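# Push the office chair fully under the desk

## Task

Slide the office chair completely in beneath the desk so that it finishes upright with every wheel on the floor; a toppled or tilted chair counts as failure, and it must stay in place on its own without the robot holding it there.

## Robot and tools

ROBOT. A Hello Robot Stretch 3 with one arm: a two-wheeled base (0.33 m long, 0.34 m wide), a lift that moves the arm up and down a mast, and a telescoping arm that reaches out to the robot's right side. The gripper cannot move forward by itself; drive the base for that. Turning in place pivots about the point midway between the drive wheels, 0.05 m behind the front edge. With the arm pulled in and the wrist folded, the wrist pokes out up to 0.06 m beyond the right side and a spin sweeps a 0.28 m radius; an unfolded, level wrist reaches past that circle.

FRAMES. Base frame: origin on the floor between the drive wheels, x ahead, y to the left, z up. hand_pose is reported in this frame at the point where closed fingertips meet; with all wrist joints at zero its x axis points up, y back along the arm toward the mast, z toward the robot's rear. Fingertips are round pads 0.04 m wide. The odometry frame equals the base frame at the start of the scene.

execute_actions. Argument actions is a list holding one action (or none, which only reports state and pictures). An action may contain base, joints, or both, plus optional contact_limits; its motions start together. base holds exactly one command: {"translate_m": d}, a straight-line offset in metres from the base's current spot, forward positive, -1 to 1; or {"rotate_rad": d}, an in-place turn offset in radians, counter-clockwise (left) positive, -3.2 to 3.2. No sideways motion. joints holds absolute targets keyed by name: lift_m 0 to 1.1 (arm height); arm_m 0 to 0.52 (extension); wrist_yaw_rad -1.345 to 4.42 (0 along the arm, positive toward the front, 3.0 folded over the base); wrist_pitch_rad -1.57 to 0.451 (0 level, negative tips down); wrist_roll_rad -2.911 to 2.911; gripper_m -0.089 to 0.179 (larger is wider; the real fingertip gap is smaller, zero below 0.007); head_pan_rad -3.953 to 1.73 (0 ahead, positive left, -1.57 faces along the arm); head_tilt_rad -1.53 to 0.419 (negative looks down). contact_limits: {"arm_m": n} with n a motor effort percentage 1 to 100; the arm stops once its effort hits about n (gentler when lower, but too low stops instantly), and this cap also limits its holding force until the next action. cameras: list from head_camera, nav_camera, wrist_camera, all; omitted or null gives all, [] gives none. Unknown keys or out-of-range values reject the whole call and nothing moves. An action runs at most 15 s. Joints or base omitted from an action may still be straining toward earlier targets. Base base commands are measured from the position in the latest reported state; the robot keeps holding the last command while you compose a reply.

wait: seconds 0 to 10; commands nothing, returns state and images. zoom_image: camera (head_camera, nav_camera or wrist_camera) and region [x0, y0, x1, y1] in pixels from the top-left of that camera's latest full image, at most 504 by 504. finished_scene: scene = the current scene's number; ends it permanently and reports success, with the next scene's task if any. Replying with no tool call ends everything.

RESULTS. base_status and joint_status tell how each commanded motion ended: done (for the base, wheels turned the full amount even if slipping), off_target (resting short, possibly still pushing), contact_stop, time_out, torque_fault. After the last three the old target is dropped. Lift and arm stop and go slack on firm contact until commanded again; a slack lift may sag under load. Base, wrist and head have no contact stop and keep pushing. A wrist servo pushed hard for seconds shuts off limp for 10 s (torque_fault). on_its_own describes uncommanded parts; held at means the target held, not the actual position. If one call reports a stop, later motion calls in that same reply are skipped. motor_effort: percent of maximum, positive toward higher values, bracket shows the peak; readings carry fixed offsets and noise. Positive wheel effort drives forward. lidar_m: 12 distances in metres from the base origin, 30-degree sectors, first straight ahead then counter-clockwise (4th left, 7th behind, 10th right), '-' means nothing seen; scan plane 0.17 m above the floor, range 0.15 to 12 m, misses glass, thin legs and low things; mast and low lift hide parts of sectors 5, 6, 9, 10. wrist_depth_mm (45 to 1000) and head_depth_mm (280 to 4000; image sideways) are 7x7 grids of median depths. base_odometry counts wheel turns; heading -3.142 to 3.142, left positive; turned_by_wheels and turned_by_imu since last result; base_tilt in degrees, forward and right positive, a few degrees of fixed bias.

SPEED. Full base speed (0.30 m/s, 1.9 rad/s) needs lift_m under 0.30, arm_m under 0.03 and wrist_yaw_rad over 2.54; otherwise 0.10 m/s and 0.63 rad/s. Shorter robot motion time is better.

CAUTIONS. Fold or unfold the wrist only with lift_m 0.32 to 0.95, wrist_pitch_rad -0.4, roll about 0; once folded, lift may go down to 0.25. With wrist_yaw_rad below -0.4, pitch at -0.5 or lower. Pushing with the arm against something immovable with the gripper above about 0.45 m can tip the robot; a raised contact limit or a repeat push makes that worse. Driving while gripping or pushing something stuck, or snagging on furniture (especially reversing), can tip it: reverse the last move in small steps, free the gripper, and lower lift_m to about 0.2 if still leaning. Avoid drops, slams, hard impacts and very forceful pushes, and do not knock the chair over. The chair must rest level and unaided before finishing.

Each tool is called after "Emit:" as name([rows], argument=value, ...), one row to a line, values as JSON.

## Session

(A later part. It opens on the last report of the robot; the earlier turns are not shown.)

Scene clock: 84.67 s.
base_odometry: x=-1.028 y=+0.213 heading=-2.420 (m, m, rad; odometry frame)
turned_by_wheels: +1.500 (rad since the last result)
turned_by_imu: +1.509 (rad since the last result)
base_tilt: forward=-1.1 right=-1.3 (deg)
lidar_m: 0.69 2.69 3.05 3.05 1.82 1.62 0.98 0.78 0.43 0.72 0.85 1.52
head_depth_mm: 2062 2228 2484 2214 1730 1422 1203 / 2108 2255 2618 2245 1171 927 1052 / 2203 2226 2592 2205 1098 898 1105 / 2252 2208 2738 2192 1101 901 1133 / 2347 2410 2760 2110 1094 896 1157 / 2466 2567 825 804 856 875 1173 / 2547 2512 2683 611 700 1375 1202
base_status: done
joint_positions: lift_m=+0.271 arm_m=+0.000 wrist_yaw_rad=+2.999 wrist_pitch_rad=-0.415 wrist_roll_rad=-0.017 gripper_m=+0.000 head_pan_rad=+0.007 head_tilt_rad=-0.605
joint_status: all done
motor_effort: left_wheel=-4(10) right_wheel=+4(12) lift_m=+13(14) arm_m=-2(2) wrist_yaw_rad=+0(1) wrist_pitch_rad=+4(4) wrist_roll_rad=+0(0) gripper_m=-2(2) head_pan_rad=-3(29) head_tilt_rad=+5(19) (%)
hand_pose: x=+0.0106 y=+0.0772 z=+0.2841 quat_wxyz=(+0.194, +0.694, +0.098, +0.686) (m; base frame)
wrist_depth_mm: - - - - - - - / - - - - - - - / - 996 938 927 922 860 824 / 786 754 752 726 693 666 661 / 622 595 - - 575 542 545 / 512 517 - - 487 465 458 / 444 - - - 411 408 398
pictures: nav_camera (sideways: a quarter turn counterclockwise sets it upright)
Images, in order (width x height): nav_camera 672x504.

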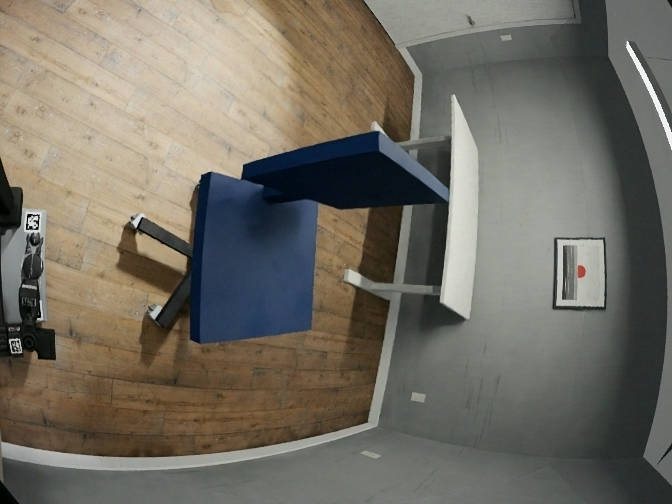

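Emit:
execute_actions([
  {"base":{"rotate_rad":0.12}},
], cameras=[])

Emit:
execute_actions([
  {"base":{"translate_m":0.9}},
], cameras=["nav_camera"])

Scene clock: 85.63 s.
base_odometry: x=-1.028 y=+0.213 heading=-2.301 (m, m, rad; odometry frame)
turned_by_wheels: +0.120 (rad since the last result)
turned_by_imu: +0.121 (rad since the last result)
base_tilt: forward=-1.1 right=-1.2 (deg)
lidar_m: 0.69 2.70 3.04 3.09 1.72 1.62 0.98 0.74 0.43 0.73 0.92 1.97
head_depth_mm: 2085 2206 2521 2207 1636 955 1138 / 2183 2222 2616 2213 1097 903 821 / 2287 2213 2753 2177 1092 900 1132 / 2398 2436 2815 2093 1094 895 1121 / 2516 2626 831 830 972 898 1198 / 2670 2781 2751 634 735 1338 1197 / 2820 3176 3020 2105 1708 1405 1194
base_status: done
joint_positions: lift_m=+0.271 arm_m=+0.000 wrist_yaw_rad=+2.999 wrist_pitch_rad=-0.415 wrist_roll_rad=-0.017 gripper_m=+0.000 head_pan_rad=+0.007 head_tilt_rad=-0.605
joint_status: not commanded
motor_effort: left_wheel=-4(11) right_wheel=+4(9) lift_m=+13(13) arm_m=-2(2) wrist_yaw_rad=+0(1) wrist_pitch_rad=+4(4) wrist_roll_rad=+0(0) gripper_m=-2(2) head_pan_rad=-3(3) head_tilt_rad=+6(3) (%)
hand_pose: x=+0.0106 y=+0.0773 z=+0.2841 quat_wxyz=(+0.194, +0.694, +0.098, +0.686) (m; base frame)
wrist_depth_mm: - - - - - - - / - - - - - - - / - - 954 941 925 869 850 / 776 760 746 719 687 688 656 / 631 602 - - 580 548 544 / 514 521 - - 489 472 464 / 452 - - - 415 412 399
pictures: none
No camera images: the call's "cameras" was empty. Leave "cameras" out to get every camera's image.

Scene clock: 90.30 s.
base_odometry: x=-1.628 y=-0.457 heading=-2.301 (m, m, rad; odometry frame)
turned_by_wheels: +0.000 (rad since the last result)
turned_by_imu: +0.011 (rad since the last result)
base_tilt: forward=-1.1 right=-1.4 (deg)
lidar_m: 1.76 1.83 2.69 2.74 2.58 2.42 1.67 1.16 1.08 1.10 0.37 0.37
head_depth_mm: 1415 1544 1386 590 1550 1421 770 / 1473 1631 1382 1077 464 670 768 / 1551 1699 1376 2067 432 396 560 / 1629 1765 1363 2116 1730 343 355 / 1712 1876 1368 2203 1730 1413 366 / 1823 1970 1526 2105 1718 1414 1200 / 1920 2118 1629 2189 1720 1408 1198
base_status: done
joint_positions: lift_m=+0.271 arm_m=+0.000 wrist_yaw_rad=+2.993 wrist_pitch_rad=-0.417 wrist_roll_rad=-0.018 gripper_m=+0.000 head_pan_rad=+0.006 head_tilt_rad=-0.600
joint_status: not commanded
motor_effort: left_wheel=-1(97) right_wheel=+7(51) lift_m=+18(19) arm_m=-1(3) wrist_yaw_rad=+6(34) wrist_pitch_rad=+5(5) wrist_roll_rad=+0(0) gripper_m=-2(2) head_pan_rad=-2(3) head_tilt_rad=+0(4) (%)
hand_pose: x=+0.0120 y=+0.0769 z=+0.2836 quat_wxyz=(+0.197, +0.694, +0.096, +0.685) (m; base frame)
wrist_depth_mm: - - - - - - - / - - - - - - - / - 996 939 933 893 883 840 / 772 775 735 709 682 677 656 / 610 593 587 - 594 555 546 / 512 516 - - 480 467 457 / 448 - - - 415 411 401
pictures: nav_camera (sideways: a quarter turn counterclockwise sets it upright)
Images, in order (width x height): nav_camera 672x504.

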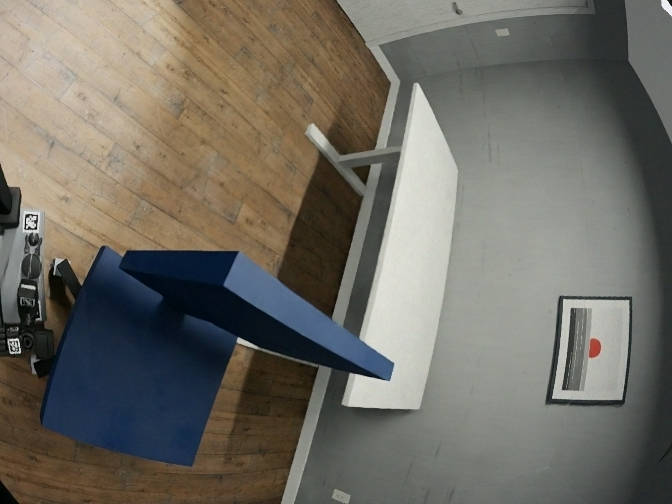

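Emit:
execute_actions([
  {"base":{"translate_m":-0.4},"joints":{"head_pan_rad":-0.4}},
], cameras=["nav_camera"])

Scene clock: 93.53 s.
base_odometry: x=-1.361 y=-0.159 heading=-2.301 (m, m, rad; odometry frame)
turned_by_wheels: +0.000 (rad since the last result)
turned_by_imu: -0.002 (rad since the last result)
base_tilt: forward=-1.1 right=-1.4 (deg)
lidar_m: 2.13 2.21 2.85 2.89 2.20 2.05 1.41 0.83 0.92 0.93 1.18 0.71
head_depth_mm: 1704 1889 2109 2218 1741 1429 1214 / 1712 1915 2141 2247 1140 931 1151 / 1739 1910 2150 2210 1101 905 1095 / 1760 1916 1789 2116 1100 902 1167 / 1762 1904 1449 1967 1097 898 1125 / 1796 1908 827 820 875 897 1199 / 1801 1956 1438 650 756 1411 1197
base_status: done
joint_positions: lift_m=+0.271 arm_m=+0.000 wrist_yaw_rad=+2.999 wrist_pitch_rad=-0.417 wrist_roll_rad=-0.018 gripper_m=+0.000 head_pan_rad=-0.393 head_tilt_rad=-0.600
joint_status: all done
motor_effort: left_wheel=+0(8) right_wheel=-1(8) lift_m=+18(18) arm_m=-1(1) wrist_yaw_rad=+1(5) wrist_pitch_rad=+5(5) wrist_roll_rad=+0(0) gripper_m=-2(2) head_pan_rad=-3(24) head_tilt_rad=+2(0) (%)
hand_pose: x=+0.0106 y=+0.0772 z=+0.2836 quat_wxyz=(+0.195, +0.694, +0.099, +0.686) (m; base frame)
wrist_depth_mm: - - - - - - - / - - - - - - - / - - 971 929 894 893 813 / 776 751 741 698 680 678 672 / 608 605 - - 578 552 546 / 512 508 - - 482 471 471 / 453 - - - 412 409 403
pictures: nav_camera (sideways: a quarter turn counterclockwise sets it upright)
Images, in order (width x height): nav_camera 672x504.

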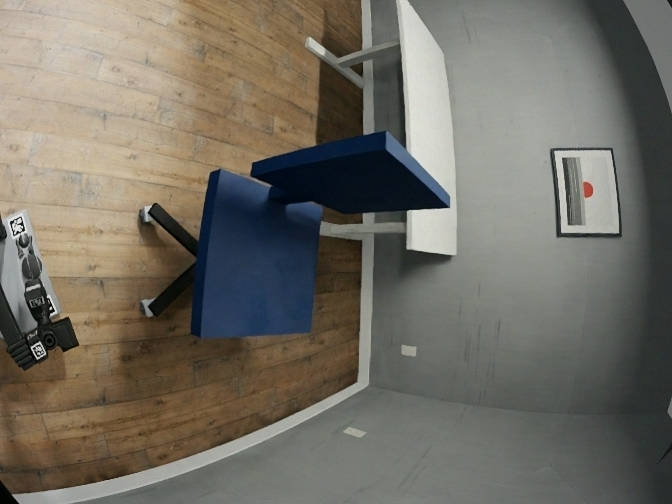

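Emit:
execute_actions([
  {"base":{"rotate_rad":1.17},"joints":{"lift_m":0.65,"head_pan_rad":-1.5}},
], cameras=[])

Emit:
execute_actions([
  {"base":{"translate_m":-0.1},"joints":{"wrist_yaw_rad":0}},
], cameras=[])

Emit:
execute_actions([
  {"joints":{"wrist_pitch_rad":0,"arm_m":0.5}},
], cameras=["nav_camera"])

Scene clock: 98.30 s.
base_odometry: x=-1.361 y=-0.159 heading=-1.131 (m, m, rad; odometry frame)
turned_by_wheels: +1.170 (rad since the last result)
turned_by_imu: +1.177 (rad since the last result)
base_tilt: forward=-1.0 right=-1.3 (deg)
lidar_m: 2.85 2.97 2.12 2.05 1.23 0.83 0.92 0.96 1.33 0.71 2.20 2.92
head_depth_mm: 1693 1863 2093 2230 1733 1396 1184 / 1725 1894 2123 2218 1106 905 1133 / 1740 1910 2152 2236 1106 901 1129 / 1775 1897 1655 2048 1096 904 1156 / 1794 1929 891 943 1035 926 1174 / 1827 1998 1406 705 790 1308 1203 / 1861 2004 2317 2031 1708 1408 1197
base_status: done
joint_positions: lift_m=+0.649 arm_m=+0.000 wrist_yaw_rad=+2.999 wrist_pitch_rad=-0.417 wrist_roll_rad=-0.018 gripper_m=+0.000 head_pan_rad=-1.493 head_tilt_rad=-0.600
joint_status: all done
motor_effort: left_wheel=-4(11) right_wheel=+4(11) lift_m=+60(63) arm_m=-1(1) wrist_yaw_rad=+0(2) wrist_pitch_rad=+5(5) wrist_roll_rad=+0(0) gripper_m=-2(2) head_pan_rad=-3(29) head_tilt_rad=+1(1) (%)
hand_pose: x=+0.0106 y=+0.0772 z=+0.6622 quat_wxyz=(+0.195, +0.694, +0.099, +0.686) (m; base frame)
wrist_depth_mm: - - - - - - - / - - - - - - - / - - - - - - - / - - - - - - - / 775 - - - - - - / 857 974 962 913 958 924 892 / 860 844 845 806 799 810 795
pictures: none
No camera images: the call's "cameras" was empty. Leave "cameras" out to get every camera's image.

Scene clock: 100.80 s.
base_odometry: x=-1.404 y=-0.069 heading=-1.131 (m, m, rad; odometry frame)
turned_by_wheels: +0.000 (rad since the last result)
turned_by_imu: -0.001 (rad since the last result)
base_tilt: forward=-1.1 right=-1.4 (deg)
lidar_m: 2.94 3.09 2.12 2.06 0.76 0.81 0.82 0.85 1.18 0.72 2.19 3.01
head_depth_mm: 1684 1867 2092 2213 1746 1420 1206 / 1728 1911 2114 2229 1632 1384 1198 / 1751 1941 2162 2220 1104 901 - / 1763 1923 1791 2070 1100 901 1152 / 1796 1939 1561 2109 1100 902 1172 / 1830 1970 894 931 1032 923 1180 / 1862 2014 776 746 814 1349 1201
base_status: done
joint_positions: lift_m=+0.649 arm_m=+0.000 wrist_yaw_rad=+0.002 wrist_pitch_rad=-0.417 wrist_roll_rad=-0.018 gripper_m=+0.000 head_pan_rad=-1.493 head_tilt_rad=-0.600
joint_status: all done
motor_effort: left_wheel=-4(8) right_wheel=+4(6) lift_m=+60(61) arm_m=-1(1) wrist_yaw_rad=-1(2) wrist_pitch_rad=+5(5) wrist_roll_rad=+0(0) gripper_m=-3(2) head_pan_rad=-3(3) head_tilt_rad=+0(0) (%)
hand_pose: x=-0.0211 y=-0.3697 z=+0.6622 quat_wxyz=(+0.698, +0.148, -0.685, -0.145) (m; base frame)
wrist_depth_mm: 403 538 - - - - - / 407 542 - - - - - / 407 578 757 725 - - - / - 580 561 553 - - - / - 464 451 - - - 975 / 955 423 396 372 942 911 898 / 846 852 832 746 768 795 781
pictures: none
No camera images: the call's "cameras" was empty. Leave "cameras" out to get every camera's image.

Scene clock: 105.67 s.
base_odometry: x=-1.404 y=-0.069 heading=-1.131 (m, m, rad; odometry frame)
turned_by_wheels: +0.000 (rad since the last result)
turned_by_imu: +0.000 (rad since the last result)
base_tilt: forward=-1.2 right=-1.3 (deg)
lidar_m: 2.95 3.08 2.12 2.06 0.76 0.81 0.82 0.86 1.18 0.72 2.19 3.02
head_depth_mm: 1688 1874 2095 2214 1725 1441 - / 1716 1885 2123 2283 1128 1343 1206 / 1736 1914 2149 2313 1071 905 1085 / 1769 1931 1789 2048 1100 903 1154 / 1789 1925 1553 2132 1099 900 1173 / 1833 1976 891 935 1035 924 1171 / 1867 2002 776 747 811 1341 1196
base_status: not commanded
joint_positions: lift_m=+0.649 arm_m=+0.500 wrist_yaw_rad=+0.000 wrist_pitch_rad=-0.022 wrist_roll_rad=-0.018 gripper_m=+0.000 head_pan_rad=-1.493 head_tilt_rad=-0.600
joint_status: all done
motor_effort: left_wheel=-3(4) right_wheel=+4(4) lift_m=+60(60) arm_m=+2(3) wrist_yaw_rad=+0(2) wrist_pitch_rad=+6(7) wrist_roll_rad=+0(0) gripper_m=-2(2) head_pan_rad=-2(3) head_tilt_rad=+1(0) (%)
hand_pose: x=-0.0214 y=-0.9003 z=+0.7583 quat_wxyz=(+0.714, +0.008, -0.701, -0.008) (m; base frame)
wrist_depth_mm: - - - - - - - / - - - - - - - / - - - - - - - / 880 784 913 - - - - / - - - - - - - / - - - - - - - / - - - - - - -
pictures: nav_camera (sideways: a quarter turn counterclockwise sets it upright)
Images, in order (width x height): nav_camera 672x504.

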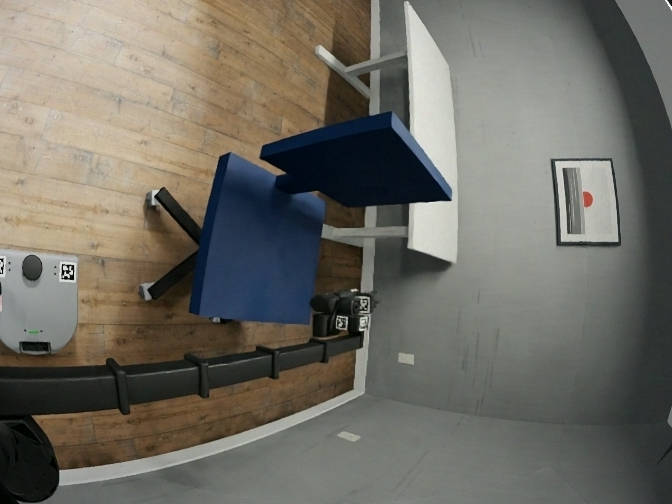

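Emit:
execute_actions([
  {"base":{"translate_m":0.45},"joints":{"wrist_yaw_rad":1.2,"arm_m":0.52}},
], cameras=["nav_camera"])

Scene clock: 113.57 s.
base_odometry: x=-1.213 y=-0.476 heading=-1.132 (m, m, rad; odometry frame)
turned_by_wheels: -0.001 (rad since the last result)
turned_by_imu: -0.267 (rad since the last result)
base_tilt: forward=-1.0 right=-1.3 (deg)
lidar_m: 2.51 2.51 2.38 2.08 2.09 1.12 1.22 1.26 1.47 0.77 2.06 1.97
head_depth_mm: 1796 1980 2271 2247 1729 1419 - / 1766 1973 2197 2363 1107 907 1204 / 1763 1951 2173 2329 1085 928 1181 / 1725 1886 1549 2320 1109 952 1185 / 1710 1868 900 932 1036 979 1147 / 1698 1845 1288 734 860 1374 1201 / 1685 1836 1524 2206 1712 1410 1197
base_status: done
joint_positions: lift_m=+0.649 arm_m=+0.518 wrist_yaw_rad=+1.075 wrist_pitch_rad=-0.025 wrist_roll_rad=-0.018 gripper_m=+0.000 head_pan_rad=-1.494 head_tilt_rad=-0.600
joint_status: wrist_yaw_rad off_target (ended at +1.075, target +1.200); the others done
joint sent to its limit — the command would take arm_m past its upper limit, so that joint was sent only as far as its limit.
on_its_own: wrist_yaw_rad is held at +1.083, not at your +1.200, by its stall guard, which is not easing now
motor_effort: left_wheel=-9(75) right_wheel=+15(76) lift_m=+54(60) arm_m=+1(1) wrist_yaw_rad=+5(54) wrist_pitch_rad=+7(12) wrist_roll_rad=+0(0) gripper_m=-3(10) head_pan_rad=-3(3) head_tilt_rad=+1(1) (%)
hand_pose: x=+0.2034 y=-0.7844 z=+0.7576 quat_wxyz=(+0.618, +0.367, -0.597, +0.357) (m; base frame)
wrist_depth_mm: 123 130 142 157 174 196 223 / 126 134 147 162 179 203 232 / 129 137 151 167 186 212 244 / 132 141 156 172 193 221 256 / 136 145 160 172 206 231 270 / 139 150 164 193 217 244 - / 143 154 168 191 218 259 -
pictures: nav_camera (sideways: a quarter turn counterclockwise sets it upright)
Images, in order (width x height): nav_camera 672x504.

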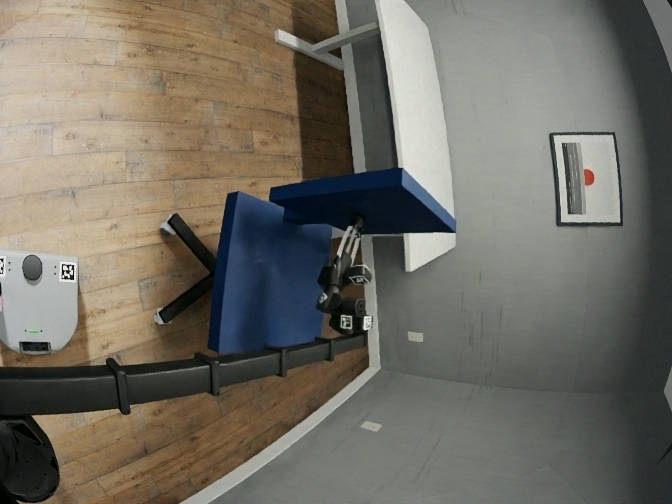

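Emit:
execute_actions([
  {"base":{"translate_m":0.3},"joints":{"wrist_yaw_rad":0.6}},
], cameras=["nav_camera"])

Scene clock: 117.73 s.
base_odometry: x=-1.086 y=-0.748 heading=-1.133 (m, m, rad; odometry frame)
turned_by_wheels: -0.001 (rad since the last result)
turned_by_imu: -0.007 (rad since the last result)
base_tilt: forward=-1.2 right=-1.4 (deg)
lidar_m: 2.22 2.22 2.59 2.15 2.15 1.75 1.42 1.55 1.80 0.84 1.76 2.32
head_depth_mm: 1720 1934 2190 2238 1107 958 - / 1710 1907 2024 2343 1072 956 1140 / 1688 1833 1465 2277 1091 982 1202 / 1658 1829 904 1009 1102 1267 1204 / 1653 1796 1252 856 1623 1382 1206 / 1624 1780 1446 2175 1718 1402 1198 / 1612 1754 1438 2150 1709 1407 1205
base_status: done
joint_positions: lift_m=+0.649 arm_m=+0.518 wrist_yaw_rad=+0.485 wrist_pitch_rad=-0.023 wrist_roll_rad=-0.018 gripper_m=+0.000 head_pan_rad=-1.494 head_tilt_rad=-0.600
joint_status: wrist_yaw_rad off_target (ended at +0.485, target +0.600)
on_its_own: wrist_yaw_rad is held at +0.525, not at your +0.600, by its stall guard, which is still easing; left_wheel is at rest, and its effort (-20) is outside its rest range (-18 to +18); right_wheel is at rest, and its effort (+32) is outside its rest range (-18 to +18)
motor_effort: left_wheel=-20(43) right_wheel=+32(72) lift_m=+54(54) arm_m=+2(2) wrist_yaw_rad=+27(66) wrist_pitch_rad=+6(8) wrist_roll_rad=+0(0) gripper_m=-5(11) head_pan_rad=-2(3) head_tilt_rad=+1(0) (%)
hand_pose: x=+0.0977 y=-0.8888 z=+0.7583 quat_wxyz=(+0.695, +0.176, -0.678, +0.163) (m; base frame)
wrist_depth_mm: 92 103 126 162 229 - 970 / 93 105 128 166 235 - - / 95 106 130 171 247 - - / 96 108 134 175 256 440 424 / 98 110 137 165 292 - - / 100 112 139 200 - - - / 100 114 138 192 289 - -
pictures: nav_camera (sideways: a quarter turn counterclockwise sets it upright)
Images, in order (width x height): nav_camera 672x504.

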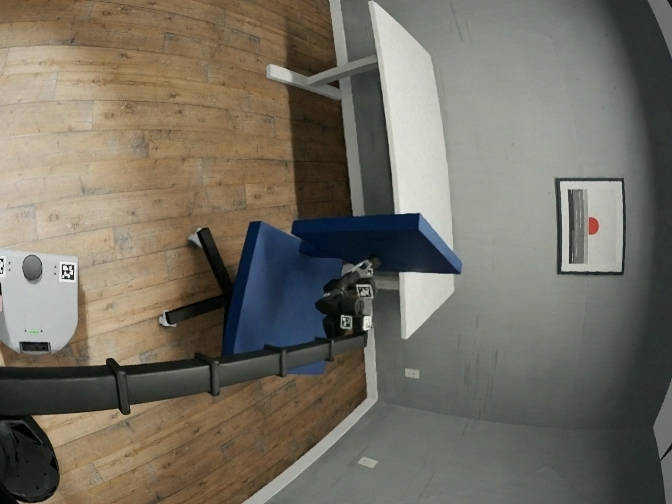

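Emit:
execute_actions([
  {"base":{"translate_m":-0.1},"joints":{"wrist_yaw_rad":1.2}},
], cameras=[])

Emit:
execute_actions([
  {"base":{"rotate_rad":0.35}},
], cameras=[])

Emit:
execute_actions([
  {"base":{"translate_m":0.3}},
], cameras=["nav_camera"])

Scene clock: 121.87 s.
base_odometry: x=-1.128 y=-0.657 heading=-1.133 (m, m, rad; odometry frame)
turned_by_wheels: +0.000 (rad since the last result)
turned_by_imu: -0.043 (rad since the last result)
base_tilt: forward=-1.0 right=-1.3 (deg)
lidar_m: 2.31 2.31 2.62 2.13 2.14 1.68 1.33 1.46 1.65 0.84 2.01 1.82
head_depth_mm: 1791 1981 2240 2232 1732 1421 - / 1761 1938 2232 2357 1107 1321 1203 / 1728 1910 1656 2313 1085 1301 1155 / 1699 1844 1548 2223 1104 981 1200 / 1677 1820 1455 682 825 1234 1207 / 1649 1799 1008 2018 1668 1409 1195 / 1627 1766 1434 2121 1713 1415 1194
base_status: done
joint_positions: lift_m=+0.649 arm_m=+0.518 wrist_yaw_rad=+1.145 wrist_pitch_rad=-0.024 wrist_roll_rad=-0.018 gripper_m=+0.000 head_pan_rad=-1.494 head_tilt_rad=-0.600
joint_status: wrist_yaw_rad off_target (ended at +1.145, target +1.200)
on_its_own: wrist_yaw_rad is held at +1.153, not at your +1.200, by its stall guard, which is not easing now
motor_effort: left_wheel=-3(61) right_wheel=+4(75) lift_m=+54(54) arm_m=+0(2) wrist_yaw_rad=+5(66) wrist_pitch_rad=+7(10) wrist_roll_rad=+0(0) gripper_m=-3(10) head_pan_rad=-2(2) head_tilt_rad=+0(0) (%)
hand_pose: x=+0.2114 y=-0.7684 z=+0.7579 quat_wxyz=(+0.604, +0.387, -0.584, +0.379) (m; base frame)
wrist_depth_mm: 95 106 130 168 235 - 989 / 97 108 133 172 246 - - / 98 110 136 177 256 - 976 / 99 112 139 183 266 585 465 / 101 114 142 171 306 - - / 101 116 143 207 342 - - / 103 119 143 198 300 - -
pictures: none
No camera images: the call's "cameras" was empty. Leave "cameras" out to get every camera's image.

Scene clock: 125.17 s.
base_odometry: x=-1.128 y=-0.657 heading=-0.784 (m, m, rad; odometry frame)
turned_by_wheels: +0.350 (rad since the last result)
turned_by_imu: +0.029 (rad since the last result)
base_tilt: forward=-1.2 right=-1.3 (deg)
lidar_m: 2.30 2.30 2.65 2.13 2.14 1.67 1.34 1.47 1.70 0.84 1.83 1.82
head_depth_mm: 1743 1993 2209 2214 1743 1419 - / 1735 1917 2151 2341 1107 1290 1205 / 1713 1891 1564 2299 1082 1299 1180 / 1688 1843 1546 2238 1099 1238 1176 / 1682 1821 1297 1264 1033 980 1197 / 1652 1778 1280 1976 1676 1410 1199 / 1625 1770 1439 2150 1715 1415 1201
base_status: done
joint_positions: lift_m=+0.649 arm_m=+0.518 wrist_yaw_rad=+1.142 wrist_pitch_rad=-0.023 wrist_roll_rad=-0.018 gripper_m=+0.000 head_pan_rad=-1.495 head_tilt_rad=-0.600
joint_status: not commanded
on_its_own: wrist_yaw_rad is held at +1.153, not at your +1.200, by its stall guard, which is not easing now
motor_effort: left_wheel=-6(97) right_wheel=+10(98) lift_m=+52(53) arm_m=+1(1) wrist_yaw_rad=+7(74) wrist_pitch_rad=+7(11) wrist_roll_rad=+0(0) gripper_m=-3(11) head_pan_rad=-3(2) head_tilt_rad=+1(2) (%)
hand_pose: x=+0.2111 y=-0.7691 z=+0.7582 quat_wxyz=(+0.605, +0.386, -0.585, +0.379) (m; base frame)
wrist_depth_mm: 110 120 137 160 191 243 928 / 112 122 140 165 199 253 - / 115 125 145 169 209 265 968 / 117 128 147 175 216 276 473 / 119 131 153 169 234 292 - / 122 134 154 195 249 309 - / 124 138 156 194 239 - -
pictures: none
No camera images: the call's "cameras" was empty. Leave "cameras" out to get every camera's image.

Scene clock: 130.90 s.
base_odometry: x=-0.916 y=-0.869 heading=-0.784 (m, m, rad; odometry frame)
turned_by_wheels: +0.000 (rad since the last result)
turned_by_imu: -0.240 (rad since the last result)
base_tilt: forward=-1.1 right=-1.3 (deg)
lidar_m: 2.04 2.01 2.09 2.32 2.27 2.13 1.65 1.76 1.83 0.84 1.89 1.58
head_depth_mm: 1908 2129 2439 2257 1204 1431 - / 1837 2045 2312 2420 1102 919 1170 / 1761 1949 1461 2328 1087 959 1181 / 1693 1844 1012 1142 1100 1263 1204 / 1636 1785 876 944 1068 1415 1198 / 1573 1732 1285 2029 1716 1412 1198 / 1528 1676 1359 2021 1724 1418 1196
base_status: done
joint_positions: lift_m=+0.650 arm_m=+0.518 wrist_yaw_rad=+1.147 wrist_pitch_rad=-0.021 wrist_roll_rad=-0.018 gripper_m=+0.000 head_pan_rad=-1.495 head_tilt_rad=-0.601
joint_status: not commanded
on_its_own: wrist_yaw_rad is held at +1.153, not at your +1.200, by its stall guard, which is not easing now
motor_effort: left_wheel=-5(66) right_wheel=+9(81) lift_m=+51(52) arm_m=+0(1) wrist_yaw_rad=+6(67) wrist_pitch_rad=+6(11) wrist_roll_rad=+0(0) gripper_m=-3(10) head_pan_rad=-2(2) head_tilt_rad=+1(1) (%)
hand_pose: x=+0.2117 y=-0.7680 z=+0.7588 quat_wxyz=(+0.603, +0.387, -0.584, +0.381) (m; base frame)
wrist_depth_mm: - - - 161 158 156 155 / - - - 166 164 163 160 / - - - 173 168 167 165 / - - - 178 176 173 171 / - - - - 180 179 177 / - - - 193 186 187 182 / - - - 199 197 193 191
pictures: nav_camera (sideways: a quarter turn counterclockwise sets it upright)
Images, in order (width x height): nav_camera 672x504.

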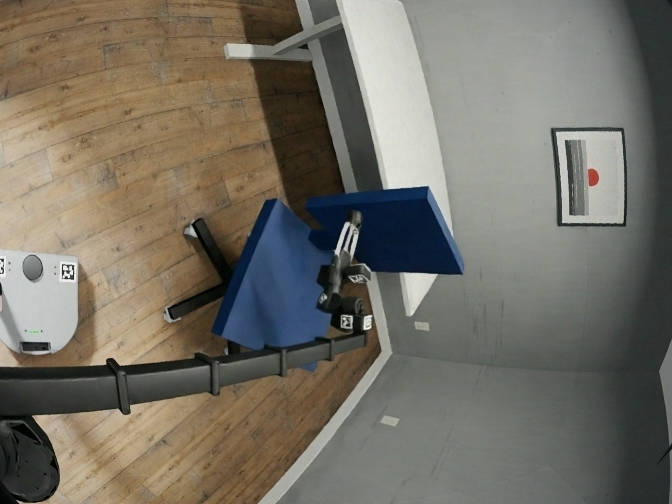

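Emit:
execute_actions([
  {"base":{"translate_m":-0.08},"joints":{"wrist_yaw_rad":0.3,"wrist_pitch_rad":-0.4}},
], cameras=[])

Emit:
execute_actions([
  {"joints":{"arm_m":0}},
], cameras=[])

Emit:
execute_actions([
  {"joints":{"wrist_yaw_rad":3.0,"head_pan_rad":-1.6,"head_tilt_rad":-0.8}},
], cameras=["nav_camera"])

Scene clock: 133.30 s.
base_odometry: x=-0.973 y=-0.813 heading=-0.784 (m, m, rad; odometry frame)
turned_by_wheels: +0.000 (rad since the last result)
turned_by_imu: +0.000 (rad since the last result)
base_tilt: forward=-1.0 right=-1.4 (deg)
lidar_m: 2.13 2.08 2.17 2.28 2.24 2.05 1.58 1.69 1.77 0.84 1.93 1.64
head_depth_mm: 1948 2176 2413 2222 1746 1424 - / 1872 2083 2403 2451 1092 1319 1206 / 1791 1996 2186 2382 1071 928 1152 / 1728 1878 1177 1314 1101 984 1205 / 1655 1821 977 1093 1099 1315 1197 / 1613 1747 860 933 1575 1412 1197 / 1553 1709 1287 2042 1712 1414 1196
base_status: done
joint_positions: lift_m=+0.650 arm_m=+0.518 wrist_yaw_rad=+0.301 wrist_pitch_rad=-0.413 wrist_roll_rad=-0.018 gripper_m=+0.000 head_pan_rad=-1.495 head_tilt_rad=-0.601
joint_status: all done
motor_effort: left_wheel=+0(8) right_wheel=+1(7) lift_m=+51(51) arm_m=+0(0) wrist_yaw_rad=-1(4) wrist_pitch_rad=+4(5) wrist_roll_rad=+0(1) gripper_m=-3(3) head_pan_rad=-2(2) head_tilt_rad=+2(2) (%)
hand_pose: x=+0.0453 y=-0.8777 z=+0.6633 quat_wxyz=(+0.712, +0.248, -0.656, -0.038) (m; base frame)
wrist_depth_mm: 203 232 283 367 460 - - / 211 246 302 390 - - - / 223 259 325 905 - - - / 233 276 366 - - - - / 244 308 424 - - - - / 969 932 373 356 369 363 905 / 843 331 327 324 320 314 310
pictures: none
No camera images: the call's "cameras" was empty. Leave "cameras" out to get every camera's image.

Scene clock: 138.27 s.
base_odometry: x=-0.973 y=-0.813 heading=-0.784 (m, m, rad; odometry frame)
turned_by_wheels: +0.000 (rad since the last result)
turned_by_imu: +0.000 (rad since the last result)
base_tilt: forward=-1.1 right=-1.4 (deg)
lidar_m: 2.12 2.08 2.16 2.28 2.24 2.06 1.57 1.70 1.77 0.84 1.93 1.64
head_depth_mm: 1943 2211 2410 2237 1678 1422 1215 / 1864 2087 2356 2237 1108 1336 1211 / 1797 1994 2177 2240 1100 931 1170 / 1730 1868 1183 1295 1107 983 1202 / 1675 1805 974 1093 1101 1310 1204 / 1608 1753 858 939 1581 1416 1197 / 1549 1704 1284 2061 1722 1404 1201
base_status: not commanded
joint_positions: lift_m=+0.650 arm_m=+0.000 wrist_yaw_rad=+0.300 wrist_pitch_rad=-0.414 wrist_roll_rad=-0.018 gripper_m=+0.000 head_pan_rad=-1.495 head_tilt_rad=-0.601
joint_status: all done
motor_effort: left_wheel=-1(0) right_wheel=+0(0) lift_m=+51(51) arm_m=-3(2) wrist_yaw_rad=-1(1) wrist_pitch_rad=+4(4) wrist_roll_rad=+0(0) gripper_m=-2(2) head_pan_rad=-2(2) head_tilt_rad=+0(0) (%)
hand_pose: x=+0.0450 y=-0.3601 z=+0.6630 quat_wxyz=(+0.712, +0.248, -0.656, -0.038) (m; base frame)
wrist_depth_mm: - - 567 645 - - - / - - - 757 - - - / - - - 728 702 682 - / - - - 581 532 543 - / - - - - 460 475 - / - 952 944 837 446 830 913 / 867 840 838 825 781 805 790
pictures: none
No camera images: the call's "cameras" was empty. Leave "cameras" out to get every camera's image.

Scene clock: 140.63 s.
base_odometry: x=-0.973 y=-0.813 heading=-0.784 (m, m, rad; odometry frame)
turned_by_wheels: +0.000 (rad since the last result)
turned_by_imu: +0.000 (rad since the last result)
base_tilt: forward=-0.9 right=-1.3 (deg)
lidar_m: 2.12 2.07 2.17 2.28 2.23 2.05 1.57 1.70 1.76 0.84 1.93 1.64
head_depth_mm: 2038 2231 2189 1769 1495 1285 1159 / 2080 2395 2187 1632 1450 1274 - / 1959 2269 2183 1122 1385 1249 - / 1870 2006 2180 1119 1008 1276 - / 1707 1068 1262 1116 1348 1278 1117 / 1644 901 1000 1120 1484 1278 1120 / 1600 792 879 1712 1475 1279 1116
base_status: not commanded
joint_positions: lift_m=+0.650 arm_m=+0.000 wrist_yaw_rad=+2.998 wrist_pitch_rad=-0.414 wrist_roll_rad=-0.018 gripper_m=+0.000 head_pan_rad=-1.593 head_tilt_rad=-0.790
joint_status: all done
motor_effort: left_wheel=+0(1) right_wheel=+0(0) lift_m=+51(51) arm_m=-2(2) wrist_yaw_rad=+1(2) wrist_pitch_rad=+4(4) wrist_roll_rad=+1(0) gripper_m=-3(2) head_pan_rad=-3(10) head_tilt_rad=-8(30) (%)
hand_pose: x=+0.0109 y=+0.0773 z=+0.6630 quat_wxyz=(+0.194, +0.694, +0.097, +0.686) (m; base frame)
wrist_depth_mm: - - - - - - - / - - - - - - - / - - - - - - - / - - - - - - - / - - - - - - - / - 977 946 883 949 909 914 / 850 861 830 785 810 813 780
pictures: nav_camera (sideways: a quarter turn counterclockwise sets it upright)
Images, in order (width x height): nav_camera 672x504.

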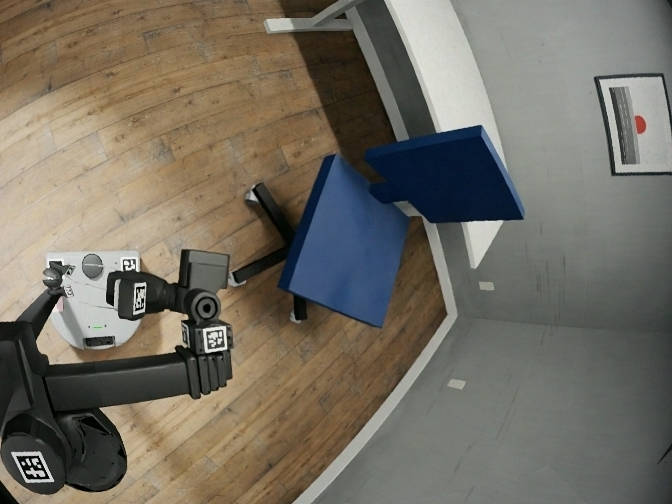

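Emit:
execute_actions([
  {"joints":{"wrist_yaw_rad":0,"gripper_m":0.17}},
], cameras=[])

Emit:
execute_actions([
  {"joints":{"lift_m":0.2,"wrist_pitch_rad":0,"arm_m":0.2}},
], cameras=["wrist_camera"])

Scene clock: 143.30 s.
base_odometry: x=-0.973 y=-0.813 heading=-0.784 (m, m, rad; odometry frame)
turned_by_wheels: +0.000 (rad since the last result)
turned_by_imu: +0.000 (rad since the last result)
base_tilt: forward=-1.0 right=-1.2 (deg)
lidar_m: 2.13 2.08 2.16 2.28 2.24 2.05 1.57 1.69 1.76 0.84 1.93 1.64
head_depth_mm: 2054 2216 2196 1782 1492 1278 1170 / 2077 2400 2183 1638 1454 1276 - / 1967 2258 2201 1122 1380 1306 - / 1866 2006 2214 1116 1009 1282 1117 / 1710 1071 1263 1114 1342 1273 1125 / 1628 903 996 1120 1480 1272 1123 / 1599 782 879 1709 1479 1275 1117
base_status: not commanded
joint_positions: lift_m=+0.650 arm_m=+0.000 wrist_yaw_rad=+0.002 wrist_pitch_rad=-0.414 wrist_roll_rad=-0.018 gripper_m=+0.170 head_pan_rad=-1.593 head_tilt_rad=-0.790
joint_status: all done
motor_effort: left_wheel=+0(0) right_wheel=+0(0) lift_m=+51(51) arm_m=-2(2) wrist_yaw_rad=-1(3) wrist_pitch_rad=+4(4) wrist_roll_rad=+0(0) gripper_m=+0(84) head_pan_rad=-3(3) head_tilt_rad=-7(7) (%)
hand_pose: x=-0.0211 y=-0.3701 z=+0.6630 quat_wxyz=(+0.698, +0.148, -0.685, -0.144) (m; base frame)
wrist_depth_mm: 862 510 688 - - - - / - 545 730 - - - - / - - 738 726 761 - - / - - 556 548 603 - - / - - - 469 - - - / - - 974 865 927 898 - / 885 845 801 797 801 802 755
pictures: none
No camera images: the call's "cameras" was empty. Leave "cameras" out to get every camera's image.

Scene clock: 148.23 s.
base_odometry: x=-0.973 y=-0.813 heading=-0.784 (m, m, rad; odometry frame)
turned_by_wheels: +0.000 (rad since the last result)
turned_by_imu: +0.000 (rad since the last result)
base_tilt: forward=-1.1 right=-1.4 (deg)
lidar_m: 2.12 2.08 2.17 2.29 2.24 2.06 1.58 1.69 1.76 0.84 1.93 1.64
head_depth_mm: 2050 2228 2182 1772 1476 1281 1121 / 2072 2388 2211 1631 1445 1288 1119 / 1962 2260 2199 1117 1234 1300 1105 / 1864 2011 2164 1123 1014 1273 1117 / 1695 1063 1259 1117 1361 1276 1120 / 1638 902 1000 1115 1472 1276 1122 / 1605 783 878 1701 1473 1274 1121
base_status: not commanded
joint_positions: lift_m=+0.201 arm_m=+0.200 wrist_yaw_rad=+0.001 wrist_pitch_rad=-0.022 wrist_roll_rad=-0.018 gripper_m=+0.170 head_pan_rad=-1.593 head_tilt_rad=-0.790
joint_status: all done
motor_effort: left_wheel=+0(0) right_wheel=+1(0) lift_m=+13(47) arm_m=+2(1) wrist_yaw_rad=-2(1) wrist_pitch_rad=+6(7) wrist_roll_rad=+0(0) gripper_m=+0(0) head_pan_rad=-3(3) head_tilt_rad=-6(8) (%)
hand_pose: x=-0.0213 y=-0.6003 z=+0.3098 quat_wxyz=(+0.714, +0.008, -0.701, -0.008) (m; base frame)
wrist_depth_mm: 183 157 136 132 138 193 - / 273 288 298 281 376 - - / - - - - - - - / - - - - - - - / - - - 736 997 999 - / 759 - 566 451 692 702 - / 569 561 418 428 497 483 511
pictures: wrist_camera
Images, in order (width x height): wrist_camera 644x364.

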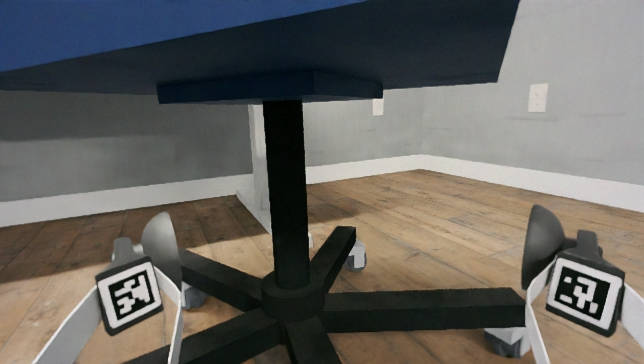

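Emit:
execute_actions([
  {"base":{"translate_m":0.05},"joints":{"lift_m":0.15,"arm_m":0.48}},
], cameras=["wrist_camera"])

Emit:
execute_actions([
  {"joints":{"gripper_m":-0.03}},
], cameras=["wrist_camera"])

Scene clock: 151.67 s.
base_odometry: x=-0.937 y=-0.848 heading=-0.784 (m, m, rad; odometry frame)
turned_by_wheels: +0.000 (rad since the last result)
turned_by_imu: +0.000 (rad since the last result)
base_tilt: forward=-1.0 right=-1.4 (deg)
lidar_m: 2.08 2.03 2.12 2.30 2.26 2.11 1.62 1.74 1.81 0.84 1.91 1.60
head_depth_mm: 2095 2306 2175 1766 1484 1275 1124 / 2040 2396 2192 1189 1444 1279 1122 / 1942 2228 2179 1127 987 1248 1117 / 1819 1327 2191 1120 1009 1276 1116 / 1670 985 1127 1123 1365 1274 1125 / 1629 828 920 1088 1472 1278 1116 / 1583 769 1985 1763 1472 1279 1125
base_status: done
joint_positions: lift_m=+0.151 arm_m=+0.480 wrist_yaw_rad=+0.000 wrist_pitch_rad=-0.021 wrist_roll_rad=-0.018 gripper_m=+0.170 head_pan_rad=-1.593 head_tilt_rad=-0.790
joint_status: all done
motor_effort: left_wheel=+0(4) right_wheel=+0(5) lift_m=+13(16) arm_m=+2(3) wrist_yaw_rad=+0(0) wrist_pitch_rad=+6(6) wrist_roll_rad=+1(0) gripper_m=+0(0) head_pan_rad=-3(3) head_tilt_rad=-6(7) (%)
hand_pose: x=-0.0214 y=-0.8803 z=+0.2599 quat_wxyz=(+0.714, +0.008, -0.701, -0.008) (m; base frame)
wrist_depth_mm: 959 312 107 106 - - - / 980 - 112 109 - - - / - - 119 112 - - - / - - - 116 - - - / 951 - 777 120 868 845 881 / 656 - 564 125 533 587 - / 502 330 462 128 448 465 434
pictures: wrist_camera
Images, in order (width x height): wrist_camera 644x364.

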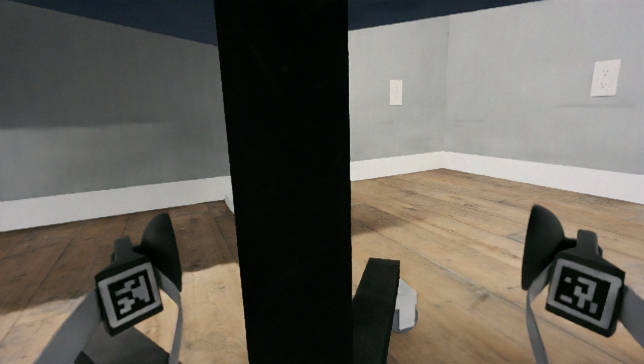

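Scene clock: 154.17 s.
base_odometry: x=-0.937 y=-0.848 heading=-0.784 (m, m, rad; odometry frame)
turned_by_wheels: +0.000 (rad since the last result)
turned_by_imu: +0.001 (rad since the last result)
base_tilt: forward=-1.1 right=-1.3 (deg)
lidar_m: 2.07 2.03 2.12 2.30 2.26 2.10 1.63 1.74 1.81 0.83 1.91 1.60
head_depth_mm: 2078 2290 2201 1759 1487 1278 1120 / 2045 2402 2192 1156 1446 1280 1126 / 1921 2223 2180 1122 975 1251 1124 / 1843 1327 2174 1124 1011 1274 1117 / 1671 974 1103 1116 1382 1273 1120 / 1624 819 911 1119 1479 1273 1124 / 1592 769 1973 1768 1477 1268 1113
base_status: not commanded
joint_positions: lift_m=+0.151 arm_m=+0.480 wrist_yaw_rad=+0.066 wrist_pitch_rad=-0.020 wrist_roll_rad=-0.018 gripper_m=-0.029 head_pan_rad=-1.593 head_tilt_rad=-0.791
joint_status: all done
on_its_own: wrist_yaw_rad is held at +0.061, not at your +0.000, by its stall guard, which is not easing now
motor_effort: left_wheel=+6(20) right_wheel=-11(35) lift_m=+15(14) arm_m=-2(2) wrist_yaw_rad=-3(34) wrist_pitch_rad=+6(6) wrist_roll_rad=+0(0) gripper_m=-34(99) head_pan_rad=-3(3) head_tilt_rad=-6(6) (%)
hand_pose: x=-0.0047 y=-0.8805 z=+0.2602 quat_wxyz=(+0.713, +0.030, -0.700, +0.016) (m; base frame)
wrist_depth_mm: 969 - 313 98 279 - - / 994 - - 101 - - - / - - - 105 - - - / - - - 108 - - - / 971 969 974 113 125 828 814 / 650 643 644 117 122 600 588 / 495 345 476 121 347 466 451
pictures: wrist_camera
Images, in order (width x height): wrist_camera 644x364.

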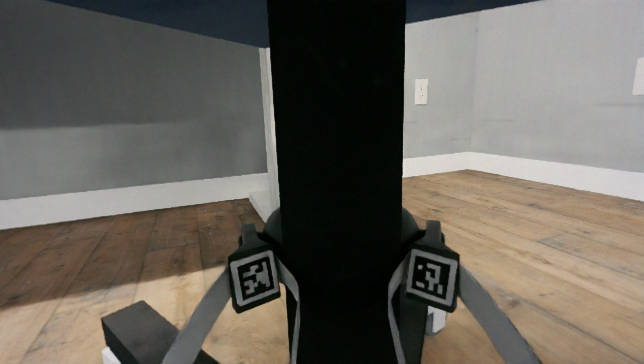

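Pull it in with the arm.

Emit:
execute_actions([
  {"joints":{"arm_m":0.15},"contact_limits":{"arm_m":60}},
], cameras=["nav_camera"])

Scene clock: 157.87 s.
base_odometry: x=-0.937 y=-0.848 heading=-0.783 (m, m, rad; odometry frame)
turned_by_wheels: +0.000 (rad since the last result)
turned_by_imu: +0.000 (rad since the last result)
base_tilt: forward=-1.2 right=-1.3 (deg)
lidar_m: 2.07 2.03 2.11 2.30 2.27 2.10 1.63 1.74 1.81 0.51 1.91 1.60
head_depth_mm: 2088 2274 2213 1762 1447 1275 1124 / 2040 2364 2175 1775 942 861 1122 / 1933 2211 2193 1775 940 811 756 / 1855 843 952 1089 939 808 735 / 1708 732 806 952 936 809 1100 / 1627 695 717 831 942 861 1116 / 1588 1254 645 733 939 1278 1120
base_status: not commanded
joint_positions: lift_m=+0.151 arm_m=+0.151 wrist_yaw_rad=+0.154 wrist_pitch_rad=-0.024 wrist_roll_rad=-0.018 gripper_m=-0.010 head_pan_rad=-1.593 head_tilt_rad=-0.791
joint_status: all done
on_its_own: wrist_yaw_rad is held at +0.128, not at your +0.000, by its stall guard, which is still easing; gripper_m is held at -0.010, not at your -0.030, by its stall guard, which is still easing
motor_effort: left_wheel=+8(17) right_wheel=-17(33) lift_m=+15(15) arm_m=-6(10) wrist_yaw_rad=-18(35) wrist_pitch_rad=+7(7) wrist_roll_rad=+0(0) gripper_m=-12(36) head_pan_rad=-3(3) head_tilt_rad=-5(6) (%)
contact_limits: arm_m 25 (drawing in: default 15, maximum 25; extending or still: default 21, maximum 34)
hand_pose: x=+0.0176 y=-0.5484 z=+0.2592 quat_wxyz=(+0.712, +0.063, -0.698, +0.046) (m; base frame)
wrist_depth_mm: - - 319 105 277 - - / - - - 109 - - - / - - - 113 - - - / - - - 117 - - - / 971 942 884 121 127 834 819 / 638 641 628 125 131 587 588 / 494 486 355 132 312 342 460
pictures: nav_camera (sideways: a quarter turn counterclockwise sets it upright)
Images, in order (width x height): nav_camera 672x504.

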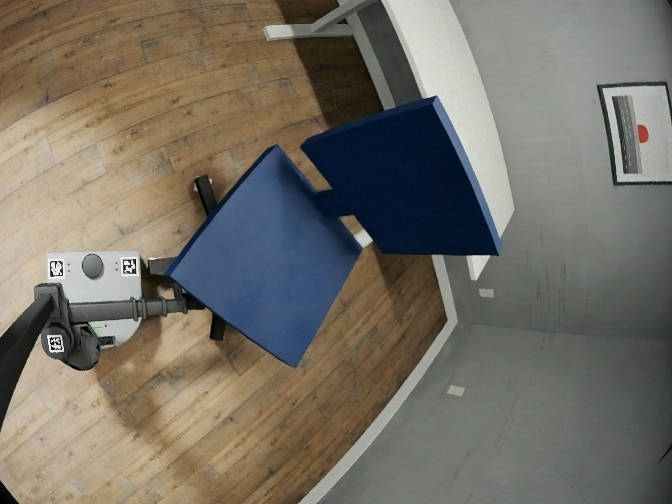

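Emit:
execute_actions([
  {"base":{"rotate_rad":0.5},"joints":{"gripper_m":-0.04}},
], cameras=[])

Emit:
execute_actions([
  {"base":{"translate_m":0.25},"joints":{"gripper_m":-0.03,"head_tilt_rad":-0.6}},
], cameras=["nav_camera"])

Scene clock: 160.43 s.
base_odometry: x=-0.937 y=-0.848 heading=-0.284 (m, m, rad; odometry frame)
turned_by_wheels: +0.500 (rad since the last result)
turned_by_imu: +0.475 (rad since the last result)
base_tilt: forward=-1.2 right=-1.3 (deg)
lidar_m: 2.04 2.10 2.33 2.24 2.30 1.62 1.73 1.78 1.56 0.51 1.61 2.11
head_depth_mm: 1609 1266 1992 1764 1481 1255 1125 / 1614 1259 2095 1767 937 858 1105 / 1606 1205 2069 1776 940 808 1086 / 1616 761 874 1061 936 811 749 / 1622 722 793 941 940 809 1084 / 1594 694 727 849 938 1168 1120 / 1609 1254 672 784 1455 1267 1119
base_status: done
joint_positions: lift_m=+0.151 arm_m=+0.150 wrist_yaw_rad=+0.148 wrist_pitch_rad=-0.025 wrist_roll_rad=-0.017 gripper_m=-0.031 head_pan_rad=-1.593 head_tilt_rad=-0.791
joint_status: gripper_m off_target (ended at -0.031, target -0.040)
on_its_own: wrist_yaw_rad is held at +0.171, not at your +0.000, by its stall guard, which is not easing now; gripper_m is held at -0.029, not at your -0.040, by its stall guard, which is still easing; wrist_yaw_rad is at rest, and its effort (+16) is outside its rest range (-12 to +12)
motor_effort: left_wheel=-6(38) right_wheel=+7(72) lift_m=+15(14) arm_m=-3(6) wrist_yaw_rad=+16(77) wrist_pitch_rad=+7(7) wrist_roll_rad=-1(0) gripper_m=-7(99) head_pan_rad=-3(3) head_tilt_rad=-6(5) (%)
hand_pose: x=+0.0163 y=-0.5481 z=+0.2590 quat_wxyz=(+0.712, +0.061, -0.698, +0.044) (m; base frame)
wrist_depth_mm: - - 321 110 119 - - / - - - 114 124 - - / - - - 119 - - - / - - - 123 - - - / 963 915 964 126 127 846 785 / 652 632 661 133 133 607 593 / 500 496 461 138 429 324 348
pictures: none
No camera images: the call's "cameras" was empty. Leave "cameras" out to get every camera's image.

Scene clock: 164.03 s.
base_odometry: x=-0.697 y=-0.918 heading=-0.284 (m, m, rad; odometry frame)
turned_by_wheels: -0.001 (rad since the last result)
turned_by_imu: +0.000 (rad since the last result)
base_tilt: forward=-1.0 right=-1.3 (deg)
lidar_m: 1.78 1.84 2.34 2.24 2.32 1.84 1.98 2.04 1.66 0.51 1.51 1.85
head_depth_mm: 1583 1754 1373 2133 1732 1388 1157 / 1588 1769 1369 2126 1727 898 784 / 1579 1748 1372 2125 1715 899 763 / 1587 1742 830 919 1056 897 766 / 1574 1738 769 809 929 897 764 / 1592 1731 1349 726 822 891 798 / 1586 1760 1353 660 738 898 1165
base_status: done
joint_positions: lift_m=+0.151 arm_m=+0.150 wrist_yaw_rad=+0.126 wrist_pitch_rad=-0.025 wrist_roll_rad=-0.017 gripper_m=-0.012 head_pan_rad=-1.593 head_tilt_rad=-0.606
joint_status: gripper_m off_target (ended at -0.012, target -0.030); the others done
on_its_own: wrist_yaw_rad is held at +0.171, not at your +0.000, by its stall guard, which is still easing; gripper_m is held at -0.013, not at your -0.030, by its stall guard, which is still easing; right_wheel is at rest, and its effort (+19) is outside its rest range (-18 to +18)
motor_effort: left_wheel=-12(28) right_wheel=+19(56) lift_m=+15(15) arm_m=-3(3) wrist_yaw_rad=+30(77) wrist_pitch_rad=+7(7) wrist_roll_rad=+0(0) gripper_m=-30(44) head_pan_rad=-3(3) head_tilt_rad=+6(28) (%)
hand_pose: x=+0.0107 y=-0.5489 z=+0.2590 quat_wxyz=(+0.712, +0.053, -0.699, +0.036) (m; base frame)
wrist_depth_mm: - - 322 107 109 - - / - - - 111 113 - - / - - - 117 118 - - / - - - 121 123 - - / 954 931 912 122 122 845 816 / 649 630 634 128 126 592 592 / 502 490 434 137 143 309 457
pictures: nav_camera (sideways: a quarter turn counterclockwise sets it upright)
Images, in order (width x height): nav_camera 672x504.

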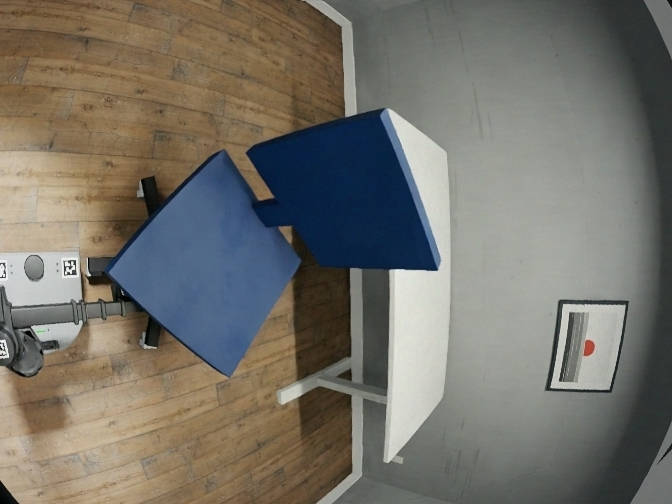

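Emit:
execute_actions([
  {"joints":{"arm_m":0.3,"gripper_m":-0.04}},
], cameras=[])

Emit:
execute_actions([
  {"joints":{"gripper_m":0.17}},
], cameras=[])

Emit:
execute_actions([
  {"joints":{"arm_m":0.0,"wrist_yaw_rad":0}},
], cameras=[])

Emit:
execute_actions([
  {"base":{"translate_m":0.5},"joints":{"lift_m":0.65,"gripper_m":0}},
], cameras=["nav_camera"])

Scene clock: 167.10 s.
base_odometry: x=-0.697 y=-0.918 heading=-0.283 (m, m, rad; odometry frame)
turned_by_wheels: +0.001 (rad since the last result)
turned_by_imu: +0.002 (rad since the last result)
base_tilt: forward=-1.0 right=-1.4 (deg)
lidar_m: 1.79 1.84 2.34 2.24 2.31 1.85 1.98 2.04 1.66 0.65 1.51 1.84
head_depth_mm: 1577 1763 1372 2143 1740 1425 1197 / 1578 1758 1369 2104 1718 979 1164 / 1586 1756 1366 2125 1100 898 800 / 1594 1769 1365 2110 1096 900 783 / 1580 1746 909 1023 1063 904 1119 / 1578 1722 821 873 998 896 1128 / 1580 1752 761 763 850 1305 1196
base_status: not commanded
joint_positions: lift_m=+0.151 arm_m=+0.300 wrist_yaw_rad=+0.241 wrist_pitch_rad=-0.023 wrist_roll_rad=-0.016 gripper_m=-0.028 head_pan_rad=-1.593 head_tilt_rad=-0.606
joint_status: gripper_m off_target (ended at -0.028, target -0.040); the others done
on_its_own: wrist_yaw_rad is held at +0.214, not at your +0.000, by its stall guard, which is still easing; gripper_m is held at -0.030, not at your -0.040, by its stall guard, which is still easing
motor_effort: left_wheel=+3(15) right_wheel=-8(30) lift_m=+15(15) arm_m=+2(17) wrist_yaw_rad=-19(60) wrist_pitch_rad=+6(7) wrist_roll_rad=+0(0) gripper_m=-33(99) head_pan_rad=-3(2) head_tilt_rad=+5(2) (%)
hand_pose: x=+0.0395 y=-0.6929 z=+0.2595 quat_wxyz=(+0.709, +0.092, -0.695, +0.077) (m; base frame)
wrist_depth_mm: - - 316 100 278 - - / - - - 103 - - - / - - - 106 - - - / - - - 110 - - - / 999 925 890 114 121 851 813 / 651 639 593 118 125 591 582 / 498 489 337 124 306 369 451
pictures: none
No camera images: the call's "cameras" was empty. Leave "cameras" out to get every camera's image.

Scene clock: 169.57 s.
base_odometry: x=-0.697 y=-0.918 heading=-0.284 (m, m, rad; odometry frame)
turned_by_wheels: +0.000 (rad since the last result)
turned_by_imu: -0.001 (rad since the last result)
base_tilt: forward=-1.0 right=-1.4 (deg)
lidar_m: 1.78 1.84 2.34 2.24 2.31 1.85 1.98 2.04 1.66 0.65 1.51 1.84
head_depth_mm: 1577 1750 1365 2127 1720 1426 1205 / 1583 1731 1359 2131 1731 981 1168 / 1579 1757 1360 2123 1096 902 799 / 1574 1739 1365 2134 1091 902 780 / 1584 1747 909 1020 1063 901 1119 / 1580 1735 822 874 1005 898 1123 / 1584 1766 760 763 848 1311 1198
base_status: not commanded
joint_positions: lift_m=+0.151 arm_m=+0.300 wrist_yaw_rad=+0.256 wrist_pitch_rad=-0.023 wrist_roll_rad=-0.016 gripper_m=+0.170 head_pan_rad=-1.593 head_tilt_rad=-0.606
joint_status: all done
on_its_own: wrist_yaw_rad is held at +0.255, not at your +0.000, by its stall guard, which is not easing now
motor_effort: left_wheel=-4(5) right_wheel=+4(8) lift_m=+14(15) arm_m=+2(2) wrist_yaw_rad=-1(19) wrist_pitch_rad=+7(7) wrist_roll_rad=+0(0) gripper_m=+0(84) head_pan_rad=-3(3) head_tilt_rad=+2(4) (%)
hand_pose: x=+0.0433 y=-0.6920 z=+0.2595 quat_wxyz=(+0.708, +0.098, -0.694, +0.083) (m; base frame)
wrist_depth_mm: - - 318 100 277 - - / - - - 103 - - - / - - - 107 - - - / - - - 111 - - - / 968 - 863 115 721 837 876 / 657 - 580 119 533 405 - / 498 480 359 125 286 339 434
pictures: none
No camera images: the call's "cameras" was empty. Leave "cameras" out to get every camera's image.

Scene clock: 173.00 s.
base_odometry: x=-0.697 y=-0.918 heading=-0.284 (m, m, rad; odometry frame)
turned_by_wheels: +0.000 (rad since the last result)
turned_by_imu: +0.000 (rad since the last result)
base_tilt: forward=-1.0 right=-1.3 (deg)
lidar_m: 1.79 1.84 2.33 2.24 2.30 1.85 1.98 2.05 1.66 0.65 1.51 1.85
head_depth_mm: 1566 1754 1370 2132 1741 1423 1208 / 1575 1757 1373 2133 1724 977 1161 / 1575 1755 1360 2121 1101 901 820 / 1573 1767 1361 2128 1096 893 780 / 1581 1746 911 1019 1063 893 1113 / 1587 1726 824 875 1003 896 1130 / 1594 1764 762 762 851 1301 1194
base_status: not commanded
joint_positions: lift_m=+0.151 arm_m=+0.000 wrist_yaw_rad=+0.000 wrist_pitch_rad=-0.022 wrist_roll_rad=-0.016 gripper_m=+0.170 head_pan_rad=-1.593 head_tilt_rad=-0.606
joint_status: all done
motor_effort: left_wheel=-3(4) right_wheel=+3(4) lift_m=+15(16) arm_m=-3(6) wrist_yaw_rad=-1(4) wrist_pitch_rad=+6(6) wrist_roll_rad=-1(0) gripper_m=+0(0) head_pan_rad=-3(3) head_tilt_rad=+4(5) (%)
hand_pose: x=-0.0214 y=-0.4010 z=+0.2597 quat_wxyz=(+0.713, +0.008, -0.701, -0.008) (m; base frame)
wrist_depth_mm: 294 301 300 284 340 402 - / - - - 401 - - - / - - - - - - - / - - - - - - - / 968 1000 698 514 804 829 887 / 656 - 424 429 431 416 - / 342 357 462 358 477 446 440
pictures: none
No camera images: the call's "cameras" was empty. Leave "cameras" out to get every camera's image.

Scene clock: 179.47 s.
base_odometry: x=-0.217 y=-1.059 heading=-0.284 (m, m, rad; odometry frame)
turned_by_wheels: +0.000 (rad since the last result)
turned_by_imu: +0.003 (rad since the last result)
base_tilt: forward=-1.1 right=-1.3 (deg)
lidar_m: 1.28 1.33 1.78 2.25 2.32 2.32 2.48 2.55 0.79 1.45 1.85 1.35
head_depth_mm: 1564 1745 1297 797 1039 903 1134 / 1561 1732 1377 2044 829 927 1207 / 1567 1742 1368 2116 1722 1412 1229 / 1570 1730 1457 2097 1723 1421 1234 / 1562 1741 1958 2125 1714 1408 1199 / 1568 1747 1966 2106 1710 1400 1194 / 1577 1746 1953 2120 1707 1401 1191
base_status: done
joint_positions: lift_m=+0.649 arm_m=+0.000 wrist_yaw_rad=-0.001 wrist_pitch_rad=-0.022 wrist_roll_rad=-0.015 gripper_m=+0.000 head_pan_rad=-1.593 head_tilt_rad=-0.606
joint_status: all done
motor_effort: left_wheel=-4(5) right_wheel=+4(13) lift_m=+60(64) arm_m=-2(2) wrist_yaw_rad=+1(12) wrist_pitch_rad=+6(19) wrist_roll_rad=-1(1) gripper_m=-2(84) head_pan_rad=-3(2) head_tilt_rad=+5(4) (%)
hand_pose: x=-0.0217 y=-0.4009 z=+0.7583 quat_wxyz=(+0.713, +0.008, -0.701, -0.008) (m; base frame)
wrist_depth_mm: - - - - - 360 - / - - - - - 401 - / - - - - - 448 - / - - - - - 525 - / - - - - - - - / - - - - - 591 650 / - - - - - 510 501
pictures: nav_camera (sideways: a quarter turn counterclockwise sets it upright)
Images, in order (width x height): nav_camera 672x504.

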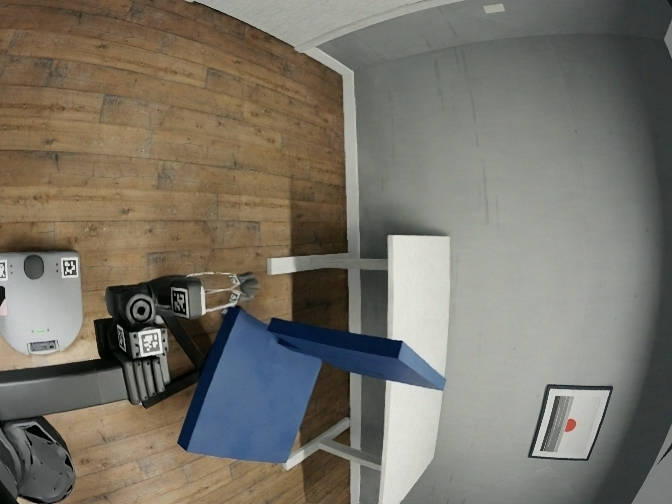

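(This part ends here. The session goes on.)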